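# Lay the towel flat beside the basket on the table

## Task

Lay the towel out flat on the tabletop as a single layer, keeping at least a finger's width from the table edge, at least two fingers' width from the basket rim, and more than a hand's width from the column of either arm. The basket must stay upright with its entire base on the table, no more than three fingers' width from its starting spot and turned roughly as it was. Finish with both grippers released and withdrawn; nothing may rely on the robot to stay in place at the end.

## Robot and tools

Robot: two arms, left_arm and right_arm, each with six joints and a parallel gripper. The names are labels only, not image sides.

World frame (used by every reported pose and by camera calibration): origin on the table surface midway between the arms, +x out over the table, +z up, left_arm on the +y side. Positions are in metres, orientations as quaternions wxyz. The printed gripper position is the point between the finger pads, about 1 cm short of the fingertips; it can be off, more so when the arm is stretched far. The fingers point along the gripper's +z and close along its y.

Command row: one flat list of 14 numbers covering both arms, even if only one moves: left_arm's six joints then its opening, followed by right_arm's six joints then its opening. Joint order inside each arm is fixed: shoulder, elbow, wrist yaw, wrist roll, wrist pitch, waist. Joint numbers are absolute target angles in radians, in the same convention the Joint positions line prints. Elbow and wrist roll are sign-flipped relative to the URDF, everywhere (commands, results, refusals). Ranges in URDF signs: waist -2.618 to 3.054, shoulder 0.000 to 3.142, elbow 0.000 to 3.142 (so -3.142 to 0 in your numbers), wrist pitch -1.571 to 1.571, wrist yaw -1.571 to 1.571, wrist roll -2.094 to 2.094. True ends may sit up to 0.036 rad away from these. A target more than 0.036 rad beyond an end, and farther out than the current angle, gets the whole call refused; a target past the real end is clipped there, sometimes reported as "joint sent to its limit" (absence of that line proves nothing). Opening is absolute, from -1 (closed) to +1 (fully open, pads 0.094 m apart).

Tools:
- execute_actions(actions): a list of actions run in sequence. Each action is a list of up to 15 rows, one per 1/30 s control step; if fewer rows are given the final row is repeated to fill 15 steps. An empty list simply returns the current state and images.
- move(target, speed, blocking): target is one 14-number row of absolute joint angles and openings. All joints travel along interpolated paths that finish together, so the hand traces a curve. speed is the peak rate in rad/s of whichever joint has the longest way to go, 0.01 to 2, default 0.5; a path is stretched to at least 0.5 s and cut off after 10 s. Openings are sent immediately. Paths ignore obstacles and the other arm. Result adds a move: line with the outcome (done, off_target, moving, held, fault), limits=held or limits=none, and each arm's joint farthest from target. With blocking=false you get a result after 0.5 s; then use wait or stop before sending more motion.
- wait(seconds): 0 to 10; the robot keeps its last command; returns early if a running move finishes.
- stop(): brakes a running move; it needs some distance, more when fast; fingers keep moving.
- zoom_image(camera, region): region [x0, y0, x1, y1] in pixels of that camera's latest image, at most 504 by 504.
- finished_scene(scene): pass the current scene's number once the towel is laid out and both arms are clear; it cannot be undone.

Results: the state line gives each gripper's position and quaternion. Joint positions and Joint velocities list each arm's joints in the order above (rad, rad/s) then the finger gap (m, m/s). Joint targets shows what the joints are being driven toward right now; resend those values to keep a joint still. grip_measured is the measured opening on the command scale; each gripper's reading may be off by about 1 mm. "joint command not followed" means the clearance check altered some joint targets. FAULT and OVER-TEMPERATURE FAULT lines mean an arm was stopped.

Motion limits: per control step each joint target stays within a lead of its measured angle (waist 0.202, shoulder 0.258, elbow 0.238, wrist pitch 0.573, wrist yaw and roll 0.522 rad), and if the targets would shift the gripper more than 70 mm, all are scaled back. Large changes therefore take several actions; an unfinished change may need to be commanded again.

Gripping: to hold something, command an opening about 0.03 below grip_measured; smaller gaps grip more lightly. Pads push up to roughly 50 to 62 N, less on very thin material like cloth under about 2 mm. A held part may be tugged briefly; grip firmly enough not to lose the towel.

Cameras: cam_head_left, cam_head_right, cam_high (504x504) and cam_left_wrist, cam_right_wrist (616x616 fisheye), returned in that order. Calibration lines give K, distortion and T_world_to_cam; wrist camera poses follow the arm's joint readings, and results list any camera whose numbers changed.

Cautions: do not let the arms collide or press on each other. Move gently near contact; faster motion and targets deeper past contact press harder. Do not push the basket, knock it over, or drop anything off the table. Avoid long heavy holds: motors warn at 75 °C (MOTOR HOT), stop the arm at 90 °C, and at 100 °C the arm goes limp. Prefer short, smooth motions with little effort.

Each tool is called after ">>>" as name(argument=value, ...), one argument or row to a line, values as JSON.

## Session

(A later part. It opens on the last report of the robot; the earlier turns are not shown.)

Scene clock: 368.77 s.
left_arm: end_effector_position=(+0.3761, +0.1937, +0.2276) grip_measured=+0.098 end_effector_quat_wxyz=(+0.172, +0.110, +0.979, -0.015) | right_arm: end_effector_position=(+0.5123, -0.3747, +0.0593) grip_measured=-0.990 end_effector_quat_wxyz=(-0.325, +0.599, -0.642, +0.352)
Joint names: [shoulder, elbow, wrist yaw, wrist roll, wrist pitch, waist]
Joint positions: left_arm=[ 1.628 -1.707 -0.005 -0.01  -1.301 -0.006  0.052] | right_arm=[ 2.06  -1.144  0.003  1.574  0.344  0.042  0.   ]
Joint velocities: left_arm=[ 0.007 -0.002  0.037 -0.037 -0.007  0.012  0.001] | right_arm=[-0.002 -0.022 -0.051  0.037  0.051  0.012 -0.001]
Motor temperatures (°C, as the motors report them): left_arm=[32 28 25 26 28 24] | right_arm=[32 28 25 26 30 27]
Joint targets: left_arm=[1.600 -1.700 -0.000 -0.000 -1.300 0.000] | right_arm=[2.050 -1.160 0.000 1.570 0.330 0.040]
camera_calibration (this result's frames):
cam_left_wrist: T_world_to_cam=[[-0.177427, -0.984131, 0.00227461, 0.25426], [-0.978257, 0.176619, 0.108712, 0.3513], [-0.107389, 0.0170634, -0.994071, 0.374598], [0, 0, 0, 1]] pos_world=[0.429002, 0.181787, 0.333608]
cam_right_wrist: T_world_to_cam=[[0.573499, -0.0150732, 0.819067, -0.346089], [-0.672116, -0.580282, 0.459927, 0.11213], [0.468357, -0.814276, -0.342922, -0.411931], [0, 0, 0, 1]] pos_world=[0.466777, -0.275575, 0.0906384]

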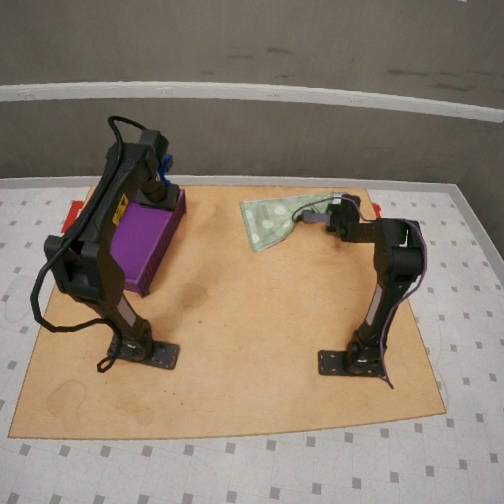

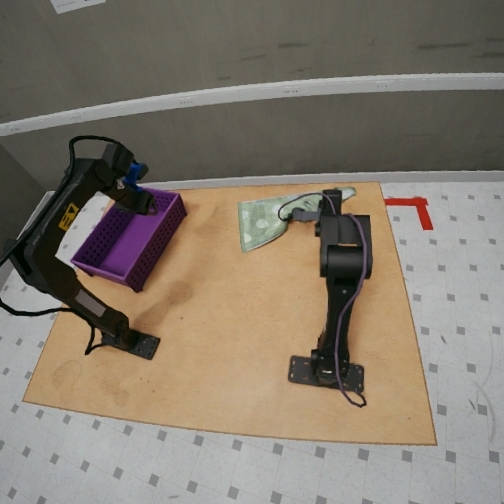

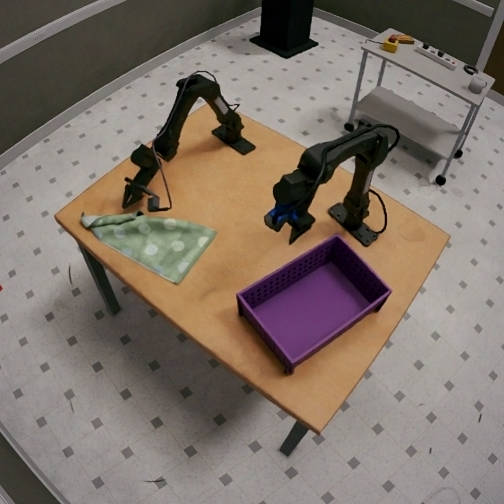

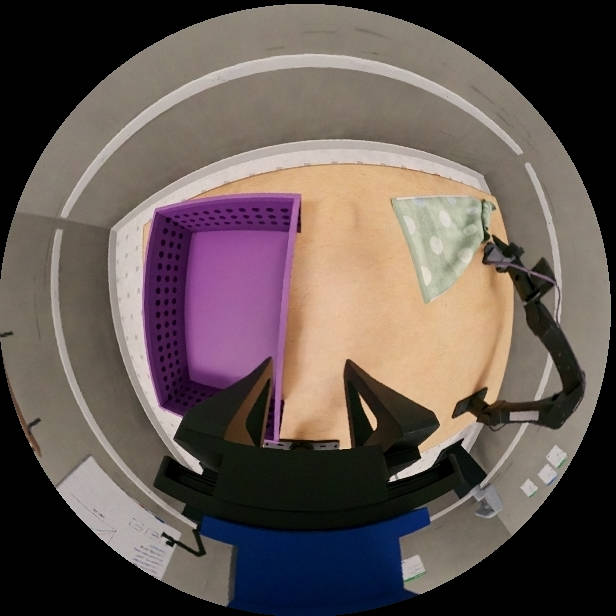

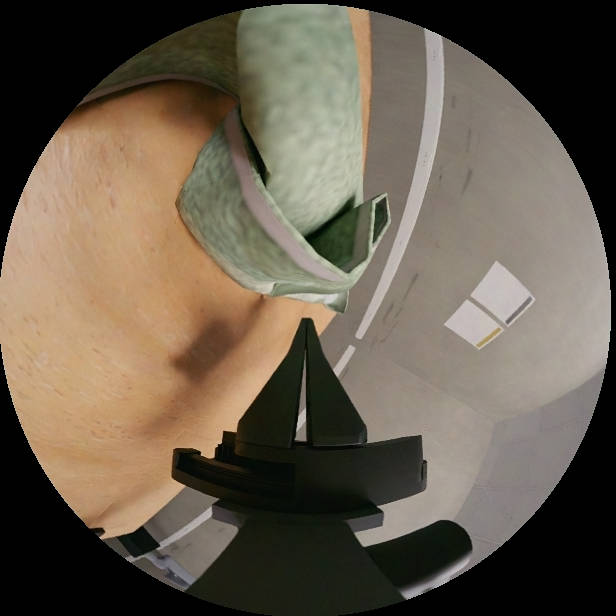

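>>> move(
  target=[1.6,-1.7,0,0,-1.3,0,0.1,1.86,-1.65,0,0,-0.933,0.1,0.1],
  speed=1.5,
)

>>> zoom_image(
  camera="cam_right_wrist",
  region=[150,80,450,300],
)

Scene clock: 374.20 s.
left_arm: end_effector_position=(+0.3761, +0.1937, +0.2276) grip_measured=+0.098 end_effector_quat_wxyz=(+0.172, +0.110, +0.979, -0.015) | right_arm: end_effector_position=(+0.4105, -0.3469, +0.1382) grip_measured=+0.098 end_effector_quat_wxyz=(+0.195, +0.008, +0.981, -0.006)
Joint names: [shoulder, elbow, wrist yaw, wrist roll, wrist pitch, waist]
Joint positions: left_arm=[ 1.628 -1.707 -0.005 -0.01  -1.301 -0.006  0.052] | right_arm=[ 1.877 -1.627  0.005  0.01  -0.927  0.088  0.052]
Joint velocities: left_arm=[ 0.002 -0.007 -0.066 -0.037 -0.066  0.007 -0.   ] | right_arm=[-0.007  0.012 -0.081 -0.095 -0.007 -0.002  0.   ]
Motor temperatures (°C, as the motors report them): left_arm=[32 28 25 26 28 24] | right_arm=[33 28 25 26 30 27]
Joint targets: left_arm=[1.600 -1.700 0.000 -0.000 -1.300 -0.000] | right_arm=[1.860 -1.650 0.000 -0.000 -0.933 0.100]
move: off_target (left_arm, right_arm); limits=none; left_arm: farthest joint: the shoulder, 0.028 radians from its target (0.028 radians at the start); right_arm: farthest joint: the elbow, 0.023 radians from its target (0.506 radians at the start)
camera_calibration (this result's frames):
cam_left_wrist: T_world_to_cam=[[-0.177427, -0.984131, 0.00227461, 0.25426], [-0.978257, 0.176619, 0.108712, 0.3513], [-0.107389, 0.0170634, -0.994071, 0.374598], [0, 0, 0, 1]] pos_world=[0.429002, 0.181787, 0.333608]
cam_right_wrist: T_world_to_cam=[[0.017332, -0.999682, -0.0183125, -0.349396], [-0.879327, -0.0239578, 0.475616, 0.299463], [-0.475903, 0.00785928, -0.879462, 0.432323], [0, 0, 0, 1]] pos_world=[0.475125, -0.345508, 0.231384]

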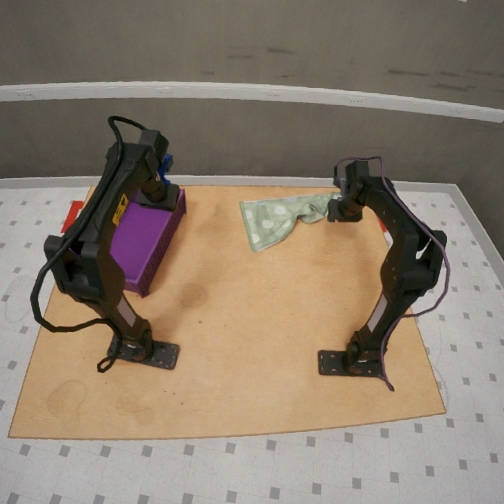

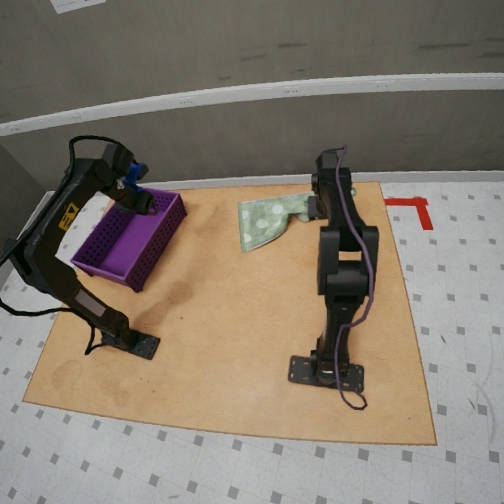

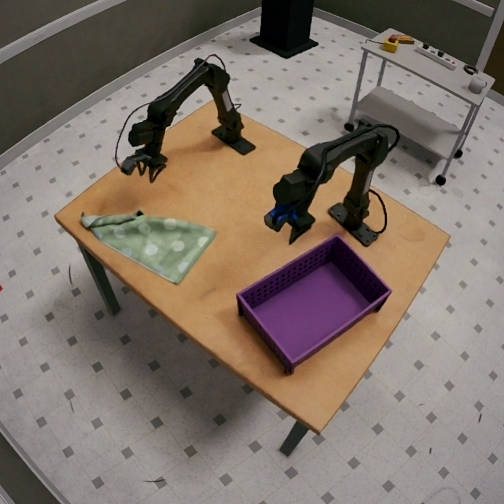

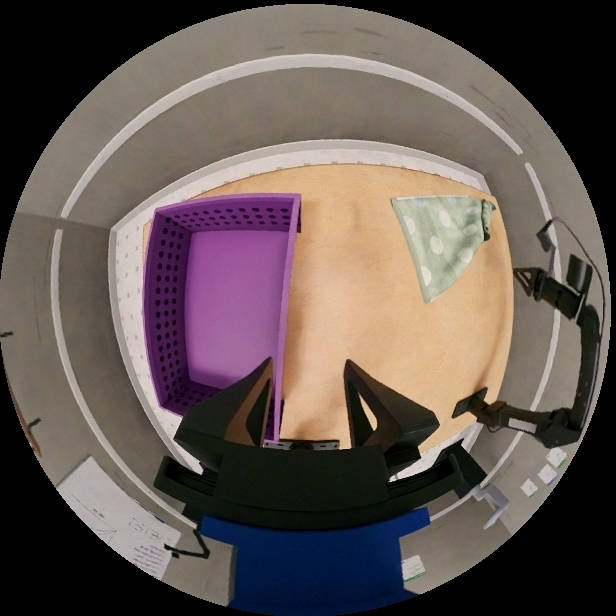

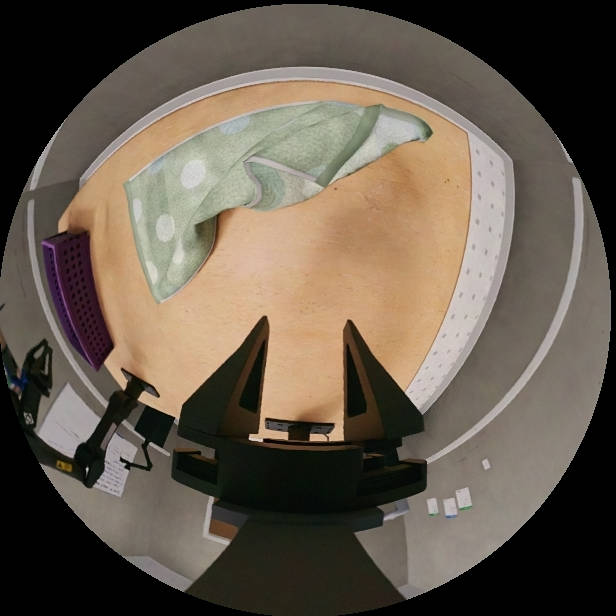

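Region (150, 80, 450, 300) of cam_right_wrist's 616x616 image, scaled by 1.680, with more detail than that image has; it fills the top 370 rows of this view, and the rest is white.

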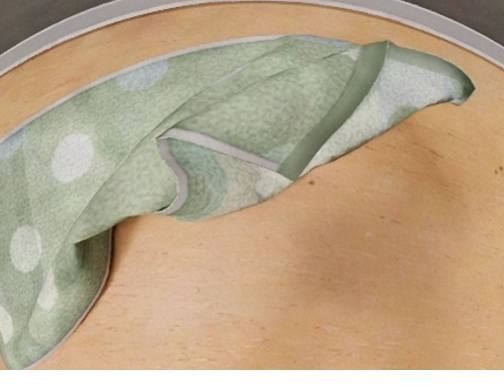

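>>> move(
  target=[1.6,-1.7,0,0,-1.3,0,0.1,2.35,-2.15,0,0,-0.837,0.075,0.1],
  speed=1.5,
)

Scene clock: 393.97 s.
left_arm: end_effector_position=(+0.3761, +0.1937, +0.2276) grip_measured=+0.098 end_effector_quat_wxyz=(+0.172, +0.110, +0.979, -0.015) | right_arm: end_effector_position=(+0.5387, -0.3501, +0.0864) grip_measured=+0.098 end_effector_quat_wxyz=(+0.240, +0.009, +0.971, -0.007)
Joint names: [shoulder, elbow, wrist yaw, wrist roll, wrist pitch, waist]
Joint positions: left_arm=[ 1.628 -1.707 -0.005 -0.01  -1.302 -0.006  0.052] | right_arm=[ 2.359 -2.124  0.005  0.009 -0.851  0.088  0.052]
Joint velocities: left_arm=[-0.002  0.012 -0.066 -0.007 -0.037 -0.012  0.   ] | right_arm=[-0.012  0.002  0.081  0.007 -0.022 -0.017 -0.   ]
Motor temperatures (°C, as the motors report them): left_arm=[32 28 25 26 28 24] | right_arm=[34 29 25 26 29 27]
Joint targets: left_arm=[1.600 -1.700 0.000 0.000 -1.300 0.000] | right_arm=[2.350 -2.150 0.000 -0.000 -0.837 0.075]
move: off_target (left_arm, right_arm); limits=none; left_arm: farthest joint: the shoulder, 0.028 radians from its target (0.028 radians at the start); right_arm: farthest joint: the elbow, 0.026 radians from its target (0.523 radians at the start)
camera_calibration (this result's frames):
cam_left_wrist: T_world_to_cam=[[-0.177426, -0.984132, 0.00226079, 0.254266], [-0.978217, 0.17661, 0.109091, 0.351115], [-0.10776, 0.0171441, -0.994029, 0.374671], [0, 0, 0, 1]] pos_world=[0.428954, 0.181798, 0.333555]
cam_right_wrist: T_world_to_cam=[[0.0181595, -0.999727, -0.0147064, -0.35654], [-0.919289, -0.0224787, 0.39294, 0.465879], [-0.393163, 0.00638383, -0.919447, 0.406208], [0, 0, 0, 1]] pos_world=[0.594458, -0.348564, 0.185181]

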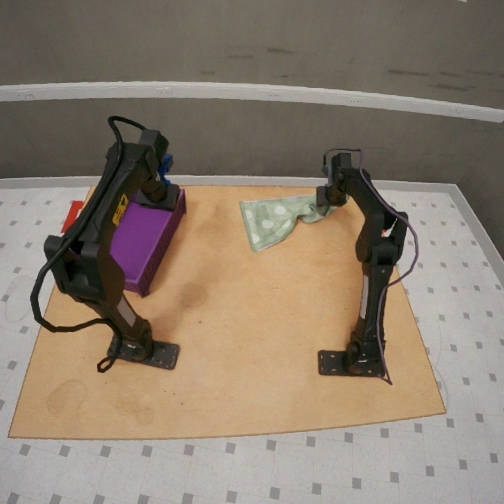

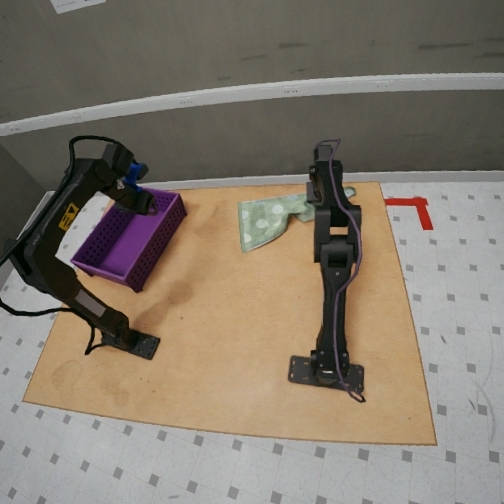

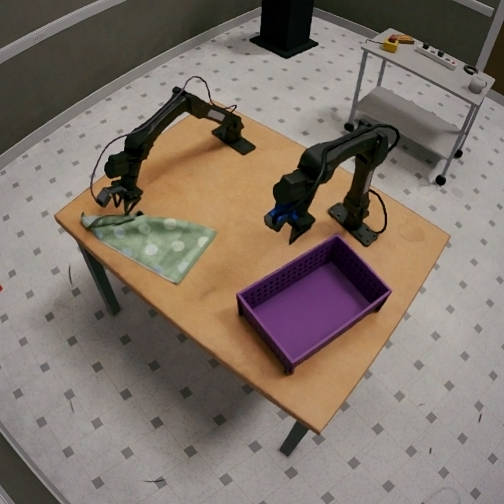

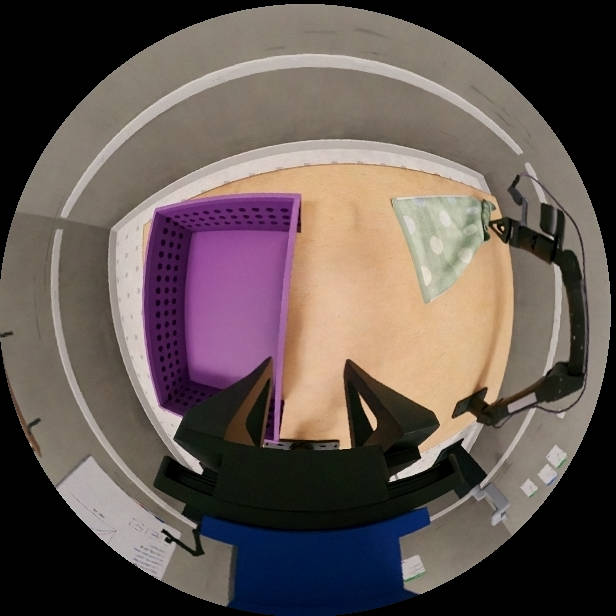

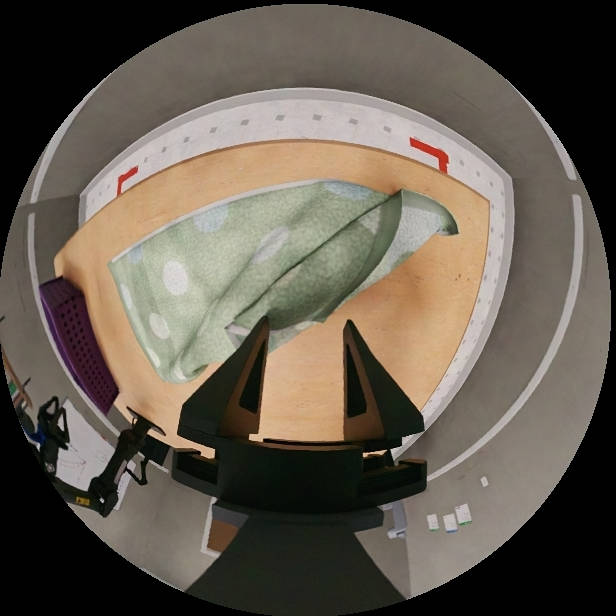

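>>> execute_actions(
  actions=[
    [[1.6,-1.7,0,0,-1.3,0,0.1,2.33,-2.03,0,0,-0.75,0.05,0.1]],
    [[1.6,-1.7,0,0,-1.3,0,0.1,2.36,-1.93,0,0,-0.64,0.05,0.1]],
    [[1.6,-1.7,0,0,-1.3,0,0.1,2.41,-1.92,0,0,-0.624,0.05,0.1]],
    [[1.6,-1.7,0,0,-1.3,0,0.1,2.41,-1.92,0,0,-0.624,0.05,0.1]],
  ],
)

Scene clock: 399.27 s.
left_arm: end_effector_position=(+0.3761, +0.1937, +0.2276) grip_measured=+0.098 end_effector_quat_wxyz=(+0.172, +0.110, +0.979, -0.015) | right_arm: end_effector_position=(+0.5385, -0.3689, +0.0262) grip_measured=+0.098 end_effector_quat_wxyz=(+0.242, +0.026, +0.970, -0.006)
Joint names: [shoulder, elbow, wrist yaw, wrist roll, wrist pitch, waist]
Joint positions: left_arm=[ 1.628 -1.707 -0.005 -0.01  -1.302 -0.006  0.052] | right_arm=[ 2.389 -1.935 -0.004  0.006 -0.628  0.053  0.052]
Joint velocities: left_arm=[-0.007  0.012 -0.037 -0.007 -0.022 -0.007 -0.002] | right_arm=[-0.002  0.002 -0.022 -0.037 -0.022  0.007 -0.001]
Motor temperatures (°C, as the motors report them): left_arm=[32 28 25 26 28 24] | right_arm=[35 29 25 26 30 27]
Joint targets: left_arm=[1.600 -1.700 -0.000 0.000 -1.300 0.000] | right_arm=[2.410 -1.920 0.000 0.000 -0.624 0.050]
camera_calibration (this result's frames):
cam_left_wrist: T_world_to_cam=[[-0.177426, -0.984132, 0.00226079, 0.254266], [-0.978217, 0.17661, 0.109091, 0.351115], [-0.10776, 0.0171441, -0.994029, 0.374671], [0, 0, 0, 1]] pos_world=[0.428954, 0.181798, 0.333555]
cam_right_wrist: T_world_to_cam=[[-0.0149676, -0.999607, -0.0236889, -0.358091], [-0.921231, 0.00457573, 0.38899, 0.500111], [-0.388728, 0.0276452, -0.920938, 0.356416], [0, 0, 0, 1]] pos_world=[0.593907, -0.370091, 0.125216]

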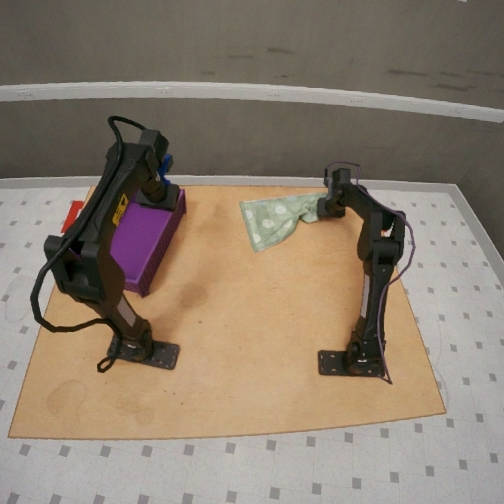

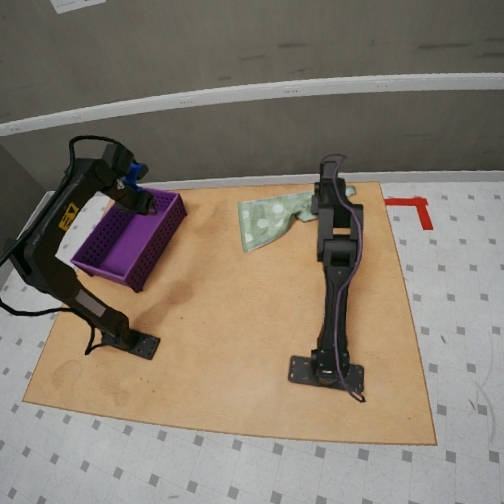

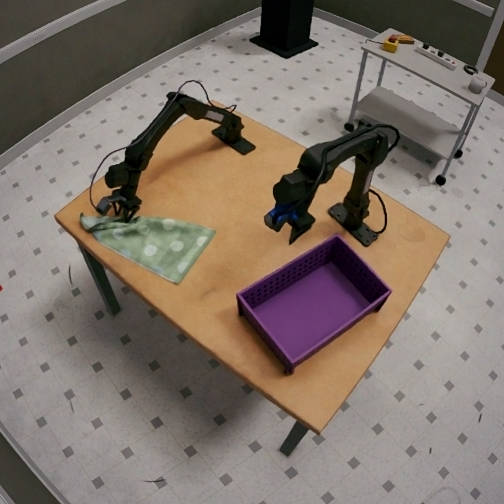

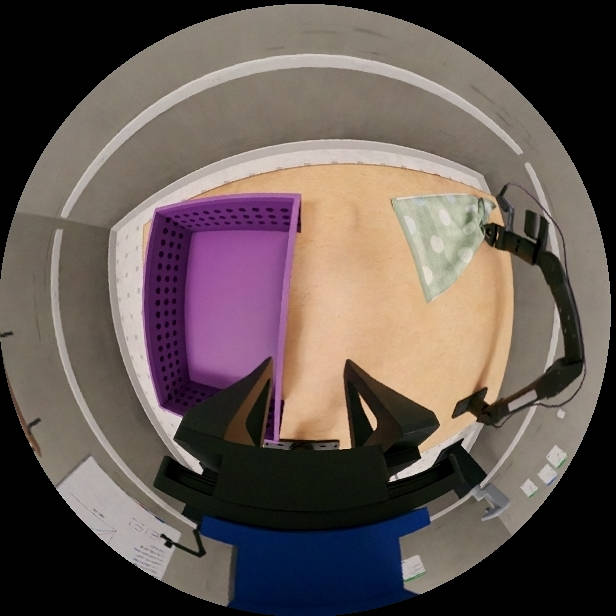

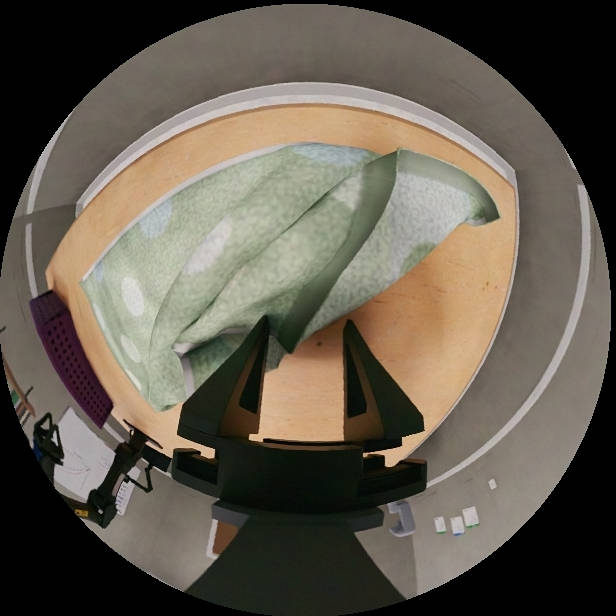

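>>> execute_actions(
  actions=[
    [[1.6,-1.7,0,0,-1.3,0,0.1,2.46,-1.91,0,0,-0.624,0.06,0.1]],
    [[1.6,-1.7,0,0,-1.3,0,0.1,2.48,-1.91,0,0,-0.624,0.06,0.1]],
    [[1.6,-1.7,0,0,-1.3,0,0.1,2.48,-1.91,0,0,-0.624,0.06,-0.2]],
    [[1.6,-1.7,0,0,-1.3,0,0.1,2.48,-1.91,0,0,-0.624,0.06,-0.5]],
    [[1.6,-1.7,0,0,-1.3,0,0.1,2.48,-1.91,0,0,-0.624,0.06,-0.8]],
    [[1.6,-1.7,0,0,-1.3,0,0.1,2.48,-1.91,0,0,-0.624,0.06,-1]],
    [[1.6,-1.7,0,0,-1.3,0,0.1,2.48,-1.91,0,0,-0.624,0.06,-1]],
    [[1.6,-1.7,0,0,-1.3,0,0.1,2.38,-1.95,0,0,-0.68,0.06,-1]],
    [[1.6,-1.7,0,0,-1.3,0,0.1,2.30,-1.98,0,0,-0.75,0.06,-1]],
    [[1.6,-1.7,0,0,-1.3,0,0.1,2.30,-1.98,0,0,-0.75,0.06,-1]],
  ],
)

Scene clock: 409.67 s.
left_arm: end_effector_position=(+0.3761, +0.1937, +0.2276) grip_measured=+0.098 end_effector_quat_wxyz=(+0.172, +0.110, +0.979, -0.015) | right_arm: end_effector_position=(+0.5256, -0.3665, +0.0647) grip_measured=-0.968 end_effector_quat_wxyz=(+0.236, +0.026, +0.971, -0.006)
Joint names: [shoulder, elbow, wrist yaw, wrist roll, wrist pitch, waist]
Joint positions: left_arm=[ 1.628 -1.707 -0.005 -0.01  -1.302 -0.006  0.052] | right_arm=[ 2.312 -1.961 -0.002  0.003 -0.744  0.056  0.002]
Joint velocities: left_arm=[-0.007  0.002 -0.081  0.037  0.007  0.007 -0.001] | right_arm=[ 0.002  0.002 -0.037 -0.095  0.022 -0.012  0.   ]
Motor temperatures (°C, as the motors report them): left_arm=[32 28 25 26 29 24] | right_arm=[35 28 25 26 29 27]
Joint targets: left_arm=[1.600 -1.700 0.000 -0.000 -1.300 0.000] | right_arm=[2.300 -1.980 0.000 0.000 -0.750 0.060]
camera_calibration (this result's frames):
cam_left_wrist: T_world_to_cam=[[-0.177426, -0.984132, 0.00226079, 0.254266], [-0.978217, 0.17661, 0.109091, 0.351115], [-0.10776, 0.0171441, -0.994029, 0.374671], [0, 0, 0, 1]] pos_world=[0.428954, 0.181798, 0.333555]
cam_right_wrist: T_world_to_cam=[[-0.0157615, -0.999584, -0.0241388, -0.354541], [-0.916261, 0.00477474, 0.400553, 0.469932], [-0.400271, 0.0284308, -0.915956, 0.392784], [0, 0, 0, 1]] pos_world=[0.582212, -0.367805, 0.162982]

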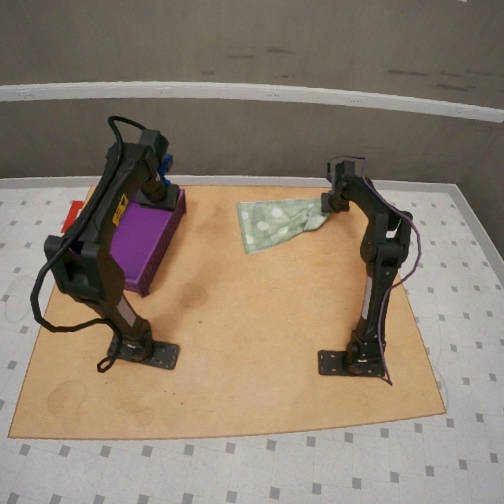

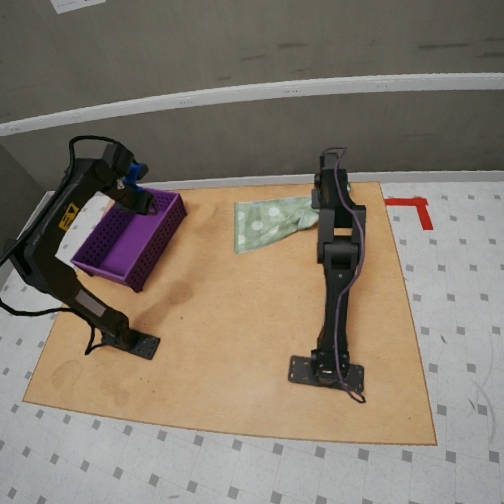

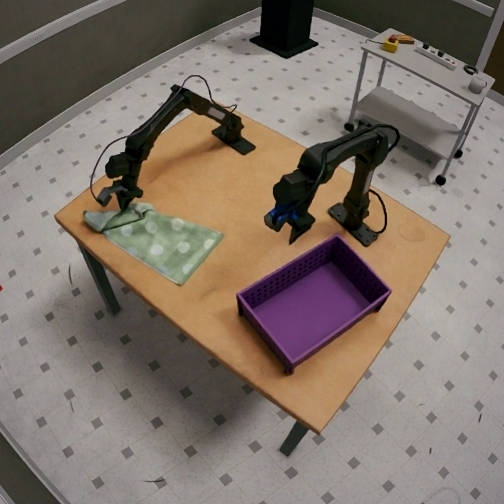

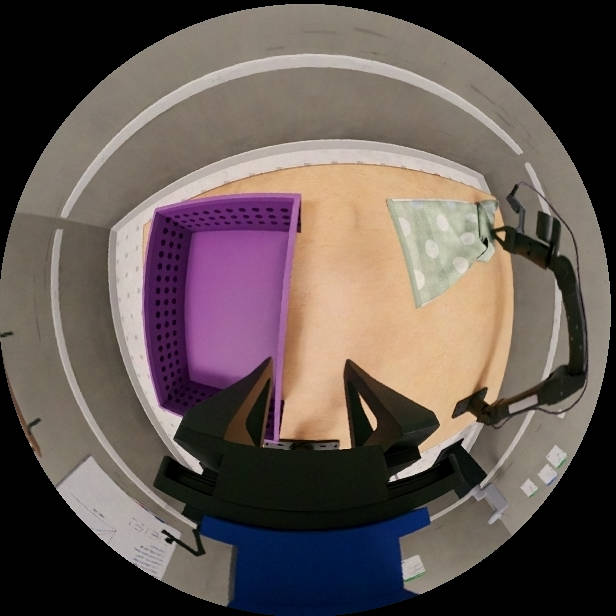

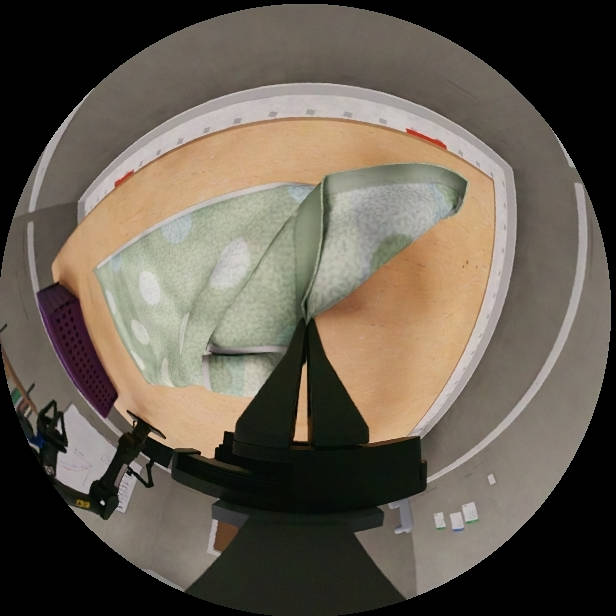

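>>> move(
  target=[1.6,-1.7,0,0,-1.3,0,0.1,1.88,-1.33,0,0,-0.6,-0.36,-1],
  speed=0.4,
)

Scene clock: 414.53 s.
left_arm: end_effector_position=(+0.3761, +0.1937, +0.2276) grip_measured=+0.098 end_effector_quat_wxyz=(+0.172, +0.110, +0.979, -0.015) | right_arm: end_effector_position=(+0.3562, -0.5328, +0.0572) grip_measured=-0.968 end_effector_quat_wxyz=(+0.186, +0.226, +0.955, -0.043)
Joint names: [shoulder, elbow, wrist yaw, wrist roll, wrist pitch, waist]
Joint positions: left_arm=[ 1.628 -1.707 -0.005 -0.01  -1.302 -0.006  0.052] | right_arm=[ 1.906 -1.342 -0.003  0.003 -0.621 -0.355  0.002]
Joint velocities: left_arm=[ 0.007  0.012 -0.007 -0.066  0.007 -0.012 -0.   ] | right_arm=[ 0.002 -0.002  0.051 -0.022 -0.007 -0.007 -0.001]
Motor temperatures (°C, as the motors report them): left_arm=[32 28 25 26 29 24] | right_arm=[35 28 25 26 29 27]
Joint targets: left_arm=[1.600 -1.700 -0.000 -0.000 -1.300 -0.000] | right_arm=[1.880 -1.330 0.000 0.000 -0.600 -0.360]
move: off_target (left_arm, right_arm); limits=none; left_arm: farthest joint: the shoulder, 0.028 radians from its target (0.028 radians at the start); right_arm: farthest joint: the shoulder, 0.026 radians from its target (0.432 radians at the start)
camera_calibration (this result's frames):
cam_left_wrist: T_world_to_cam=[[-0.177426, -0.984132, 0.00226079, 0.254266], [-0.978217, 0.17661, 0.109091, 0.351115], [-0.10776, 0.0171441, -0.994029, 0.374671], [0, 0, 0, 1]] pos_world=[0.428954, 0.181798, 0.333555]
cam_right_wrist: T_world_to_cam=[[-0.41621, -0.908822, -0.0284999, -0.33237], [-0.80215, 0.352238, 0.482167, 0.458349], [-0.428165, 0.223544, -0.875616, 0.434467], [0, 0, 0, 1]] pos_world=[0.415352, -0.560635, 0.149953]

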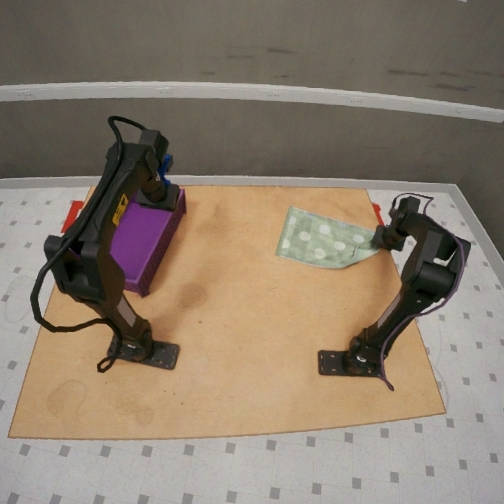

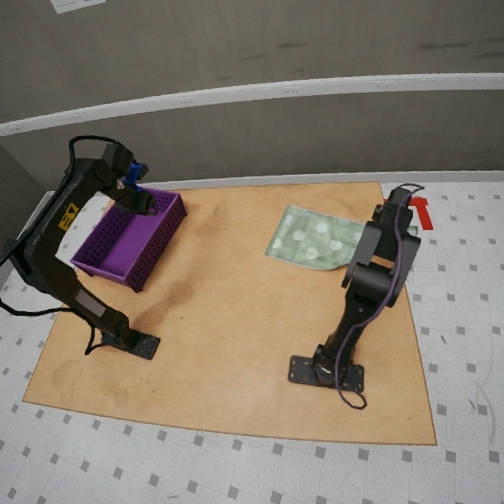

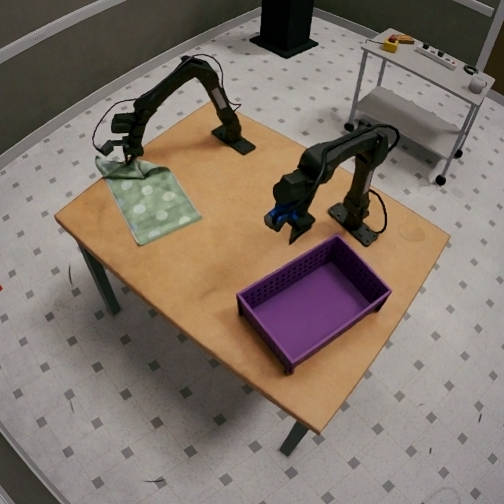

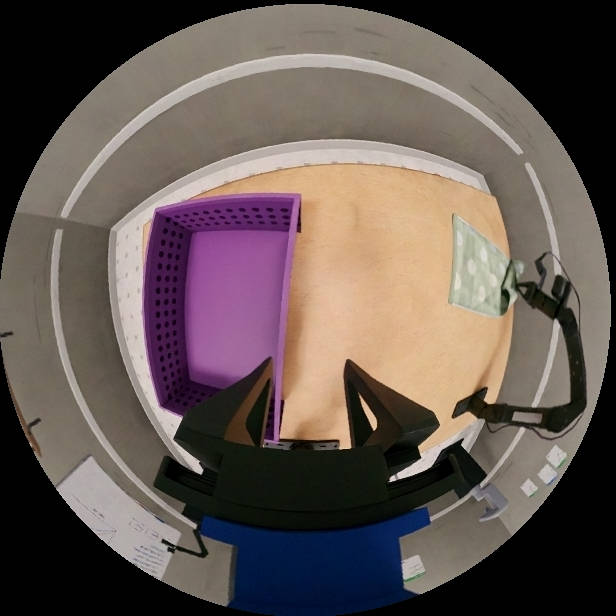

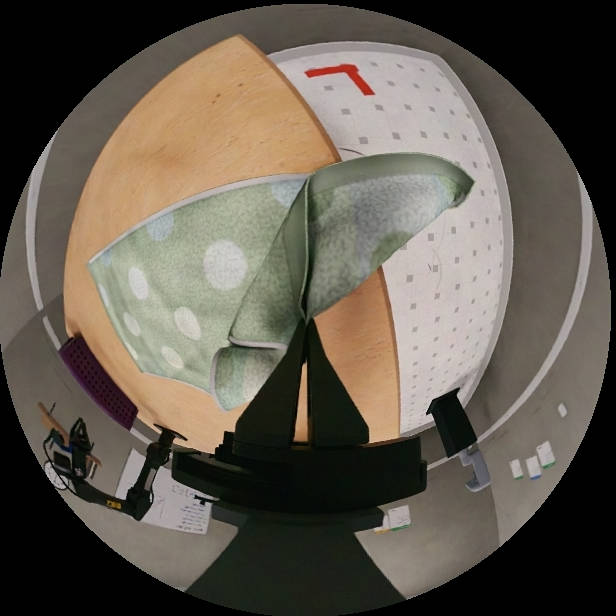

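>>> move(
  target=[1.6,-1.7,0,0,-1.3,0,0.1,1.66,-1.8,0,0,-1.12,-0.2,-1],
  speed=0.6,
)

>>> move(
  target=[1.6,-1.7,0,0,-1.3,0,0.1,1.66,-1.8,0,0,-1.12,0.2,-1],
  speed=0.6,
)

Scene clock: 419.77 s.
left_arm: end_effector_position=(+0.3761, +0.1937, +0.2276) grip_measured=+0.098 end_effector_quat_wxyz=(+0.172, +0.110, +0.979, -0.015) | right_arm: end_effector_position=(+0.3582, -0.4654, +0.2575) grip_measured=-0.968 end_effector_quat_wxyz=(+0.274, +0.152, +0.949, -0.043)
Joint names: [shoulder, elbow, wrist yaw, wrist roll, wrist pitch, waist]
Joint positions: left_arm=[ 1.628 -1.707 -0.005 -0.01  -1.302 -0.006  0.052] | right_arm=[ 1.67  -1.78  -0.003  0.003 -1.12  -0.208  0.002]
Joint velocities: left_arm=[-0.012  0.022 -0.007 -0.007 -0.007 -0.012 -0.002] | right_arm=[-0.017  0.002  0.022 -0.022 -0.022  0.002  0.   ]
Motor temperatures (°C, as the motors report them): left_arm=[32 28 25 26 29 24] | right_arm=[35 28 25 26 30 27]
Joint targets: left_arm=[1.600 -1.700 0.000 0.000 -1.300 -0.000] | right_arm=[1.660 -1.800 -0.000 -0.000 -1.120 -0.200]
move: off_target (left_arm); limits=none; left_arm: farthest joint: the shoulder, 0.028 radians from its target (0.028 radians at the start); right_arm: farthest joint: the elbow, 0.020 radians from its target (0.458 radians at the start)
camera_calibration (this result's frames):
cam_left_wrist: T_world_to_cam=[[-0.177426, -0.984132, 0.00226079, 0.254266], [-0.978217, 0.17661, 0.109091, 0.351115], [-0.10776, 0.0171441, -0.994029, 0.374671], [0, 0, 0, 1]] pos_world=[0.428954, 0.181798, 0.333555]
cam_right_wrist: T_world_to_cam=[[-0.273833, -0.961544, -0.0211924, -0.341968], [-0.912598, 0.252813, 0.321325, 0.374327], [-0.303611, 0.10733, -0.946732, 0.515255], [0, 0, 0, 1]] pos_world=[0.404405, -0.478754, 0.360281]

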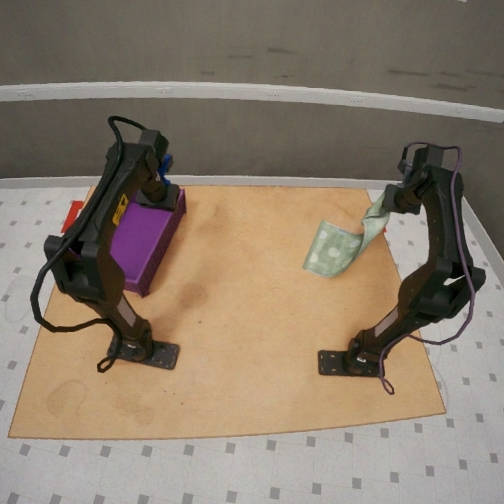

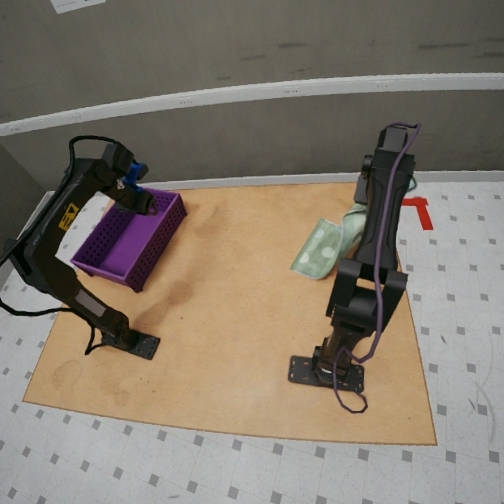

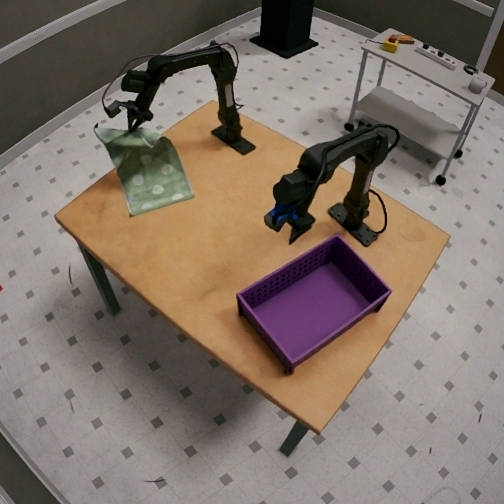

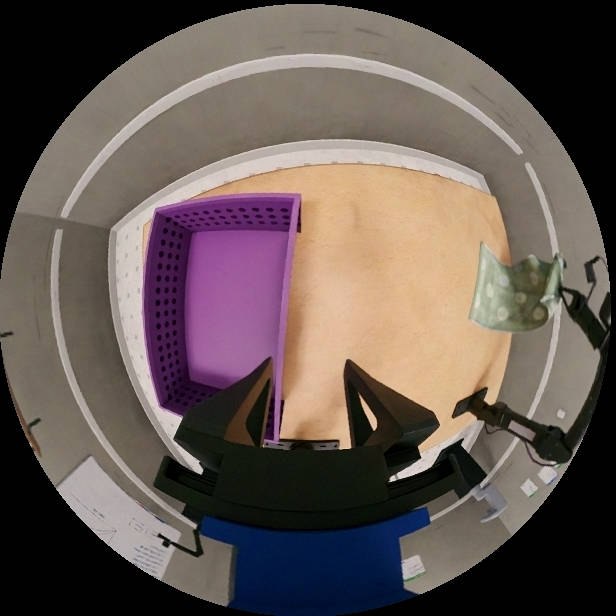

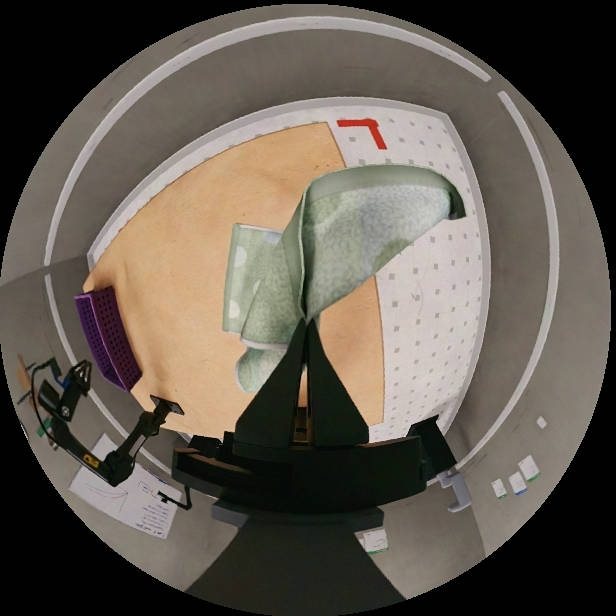

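Scene clock: 420.83 s.
left_arm: end_effector_position=(+0.3761, +0.1937, +0.2276) grip_measured=+0.098 end_effector_quat_wxyz=(+0.172, +0.110, +0.979, -0.015) | right_arm: end_effector_position=(+0.3772, -0.2984, +0.2575) grip_measured=-0.968 end_effector_quat_wxyz=(+0.277, -0.043, +0.960, +0.013)
Joint names: [shoulder, elbow, wrist yaw, wrist roll, wrist pitch, waist]
Joint positions: left_arm=[ 1.628 -1.707 -0.005 -0.01  -1.302 -0.006  0.052] | right_arm=[ 1.67  -1.78  -0.003  0.003 -1.12   0.2    0.002]
Joint velocities: left_arm=[-0.022 -0.002  0.022 -0.051 -0.007 -0.007  0.   ] | right_arm=[ 0.002  0.017  0.007 -0.022  0.022 -0.002 -0.002]
Motor temperatures (°C, as the motors report them): left_arm=[32 28 25 26 29 24] | right_arm=[35 28 25 26 30 27]
Joint targets: left_arm=[1.600 -1.700 0.000 -0.000 -1.300 0.000] | right_arm=[1.660 -1.800 0.000 -0.000 -1.120 0.200]
move: off_target (left_arm); limits=none; left_arm: farthest joint: the shoulder, 0.028 radians from its target (0.028 radians at the start); right_arm: farthest joint: the elbow, 0.020 radians from its target (0.020 radians at the start)
camera_calibration (this result's frames):
cam_left_wrist: T_world_to_cam=[[-0.177426, -0.984132, 0.00226079, 0.254266], [-0.978217, 0.17661, 0.109091, 0.351115], [-0.10776, 0.0171441, -0.994029, 0.374671], [0, 0, 0, 1]] pos_world=[0.428954, 0.181798, 0.333555]
cam_right_wrist: T_world_to_cam=[[0.129573, -0.991343, -0.021209, -0.337341], [-0.937952, -0.129476, 0.321686, 0.24486], [-0.321647, -0.0217887, -0.946609, 0.471298], [0, 0, 0, 1]] pos_world=[0.424968, -0.292448, 0.360212]

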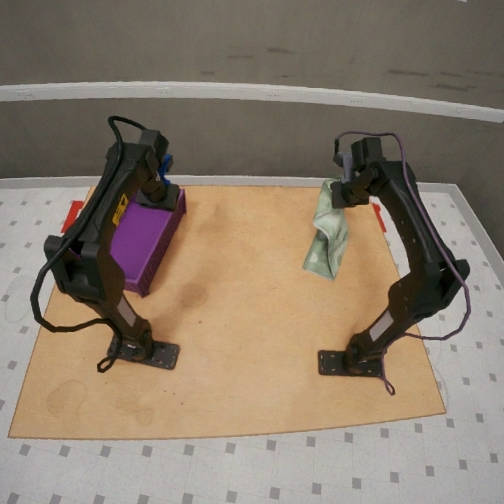

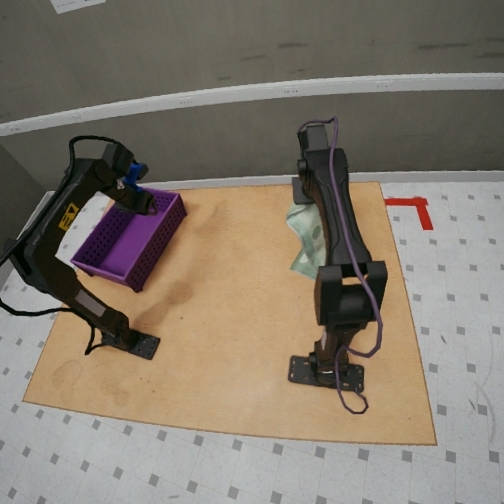

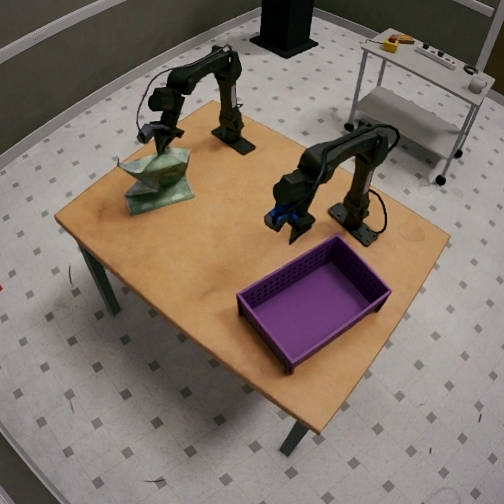

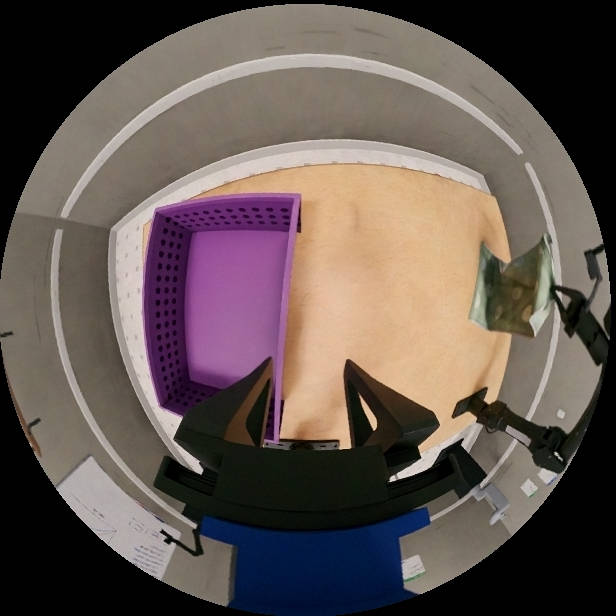

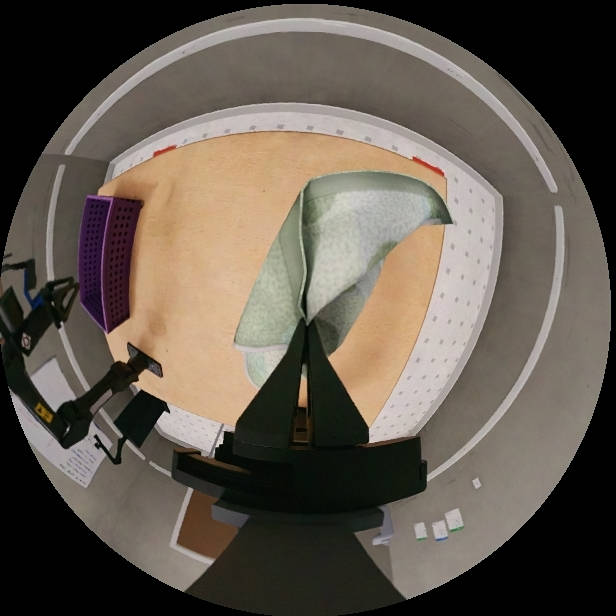

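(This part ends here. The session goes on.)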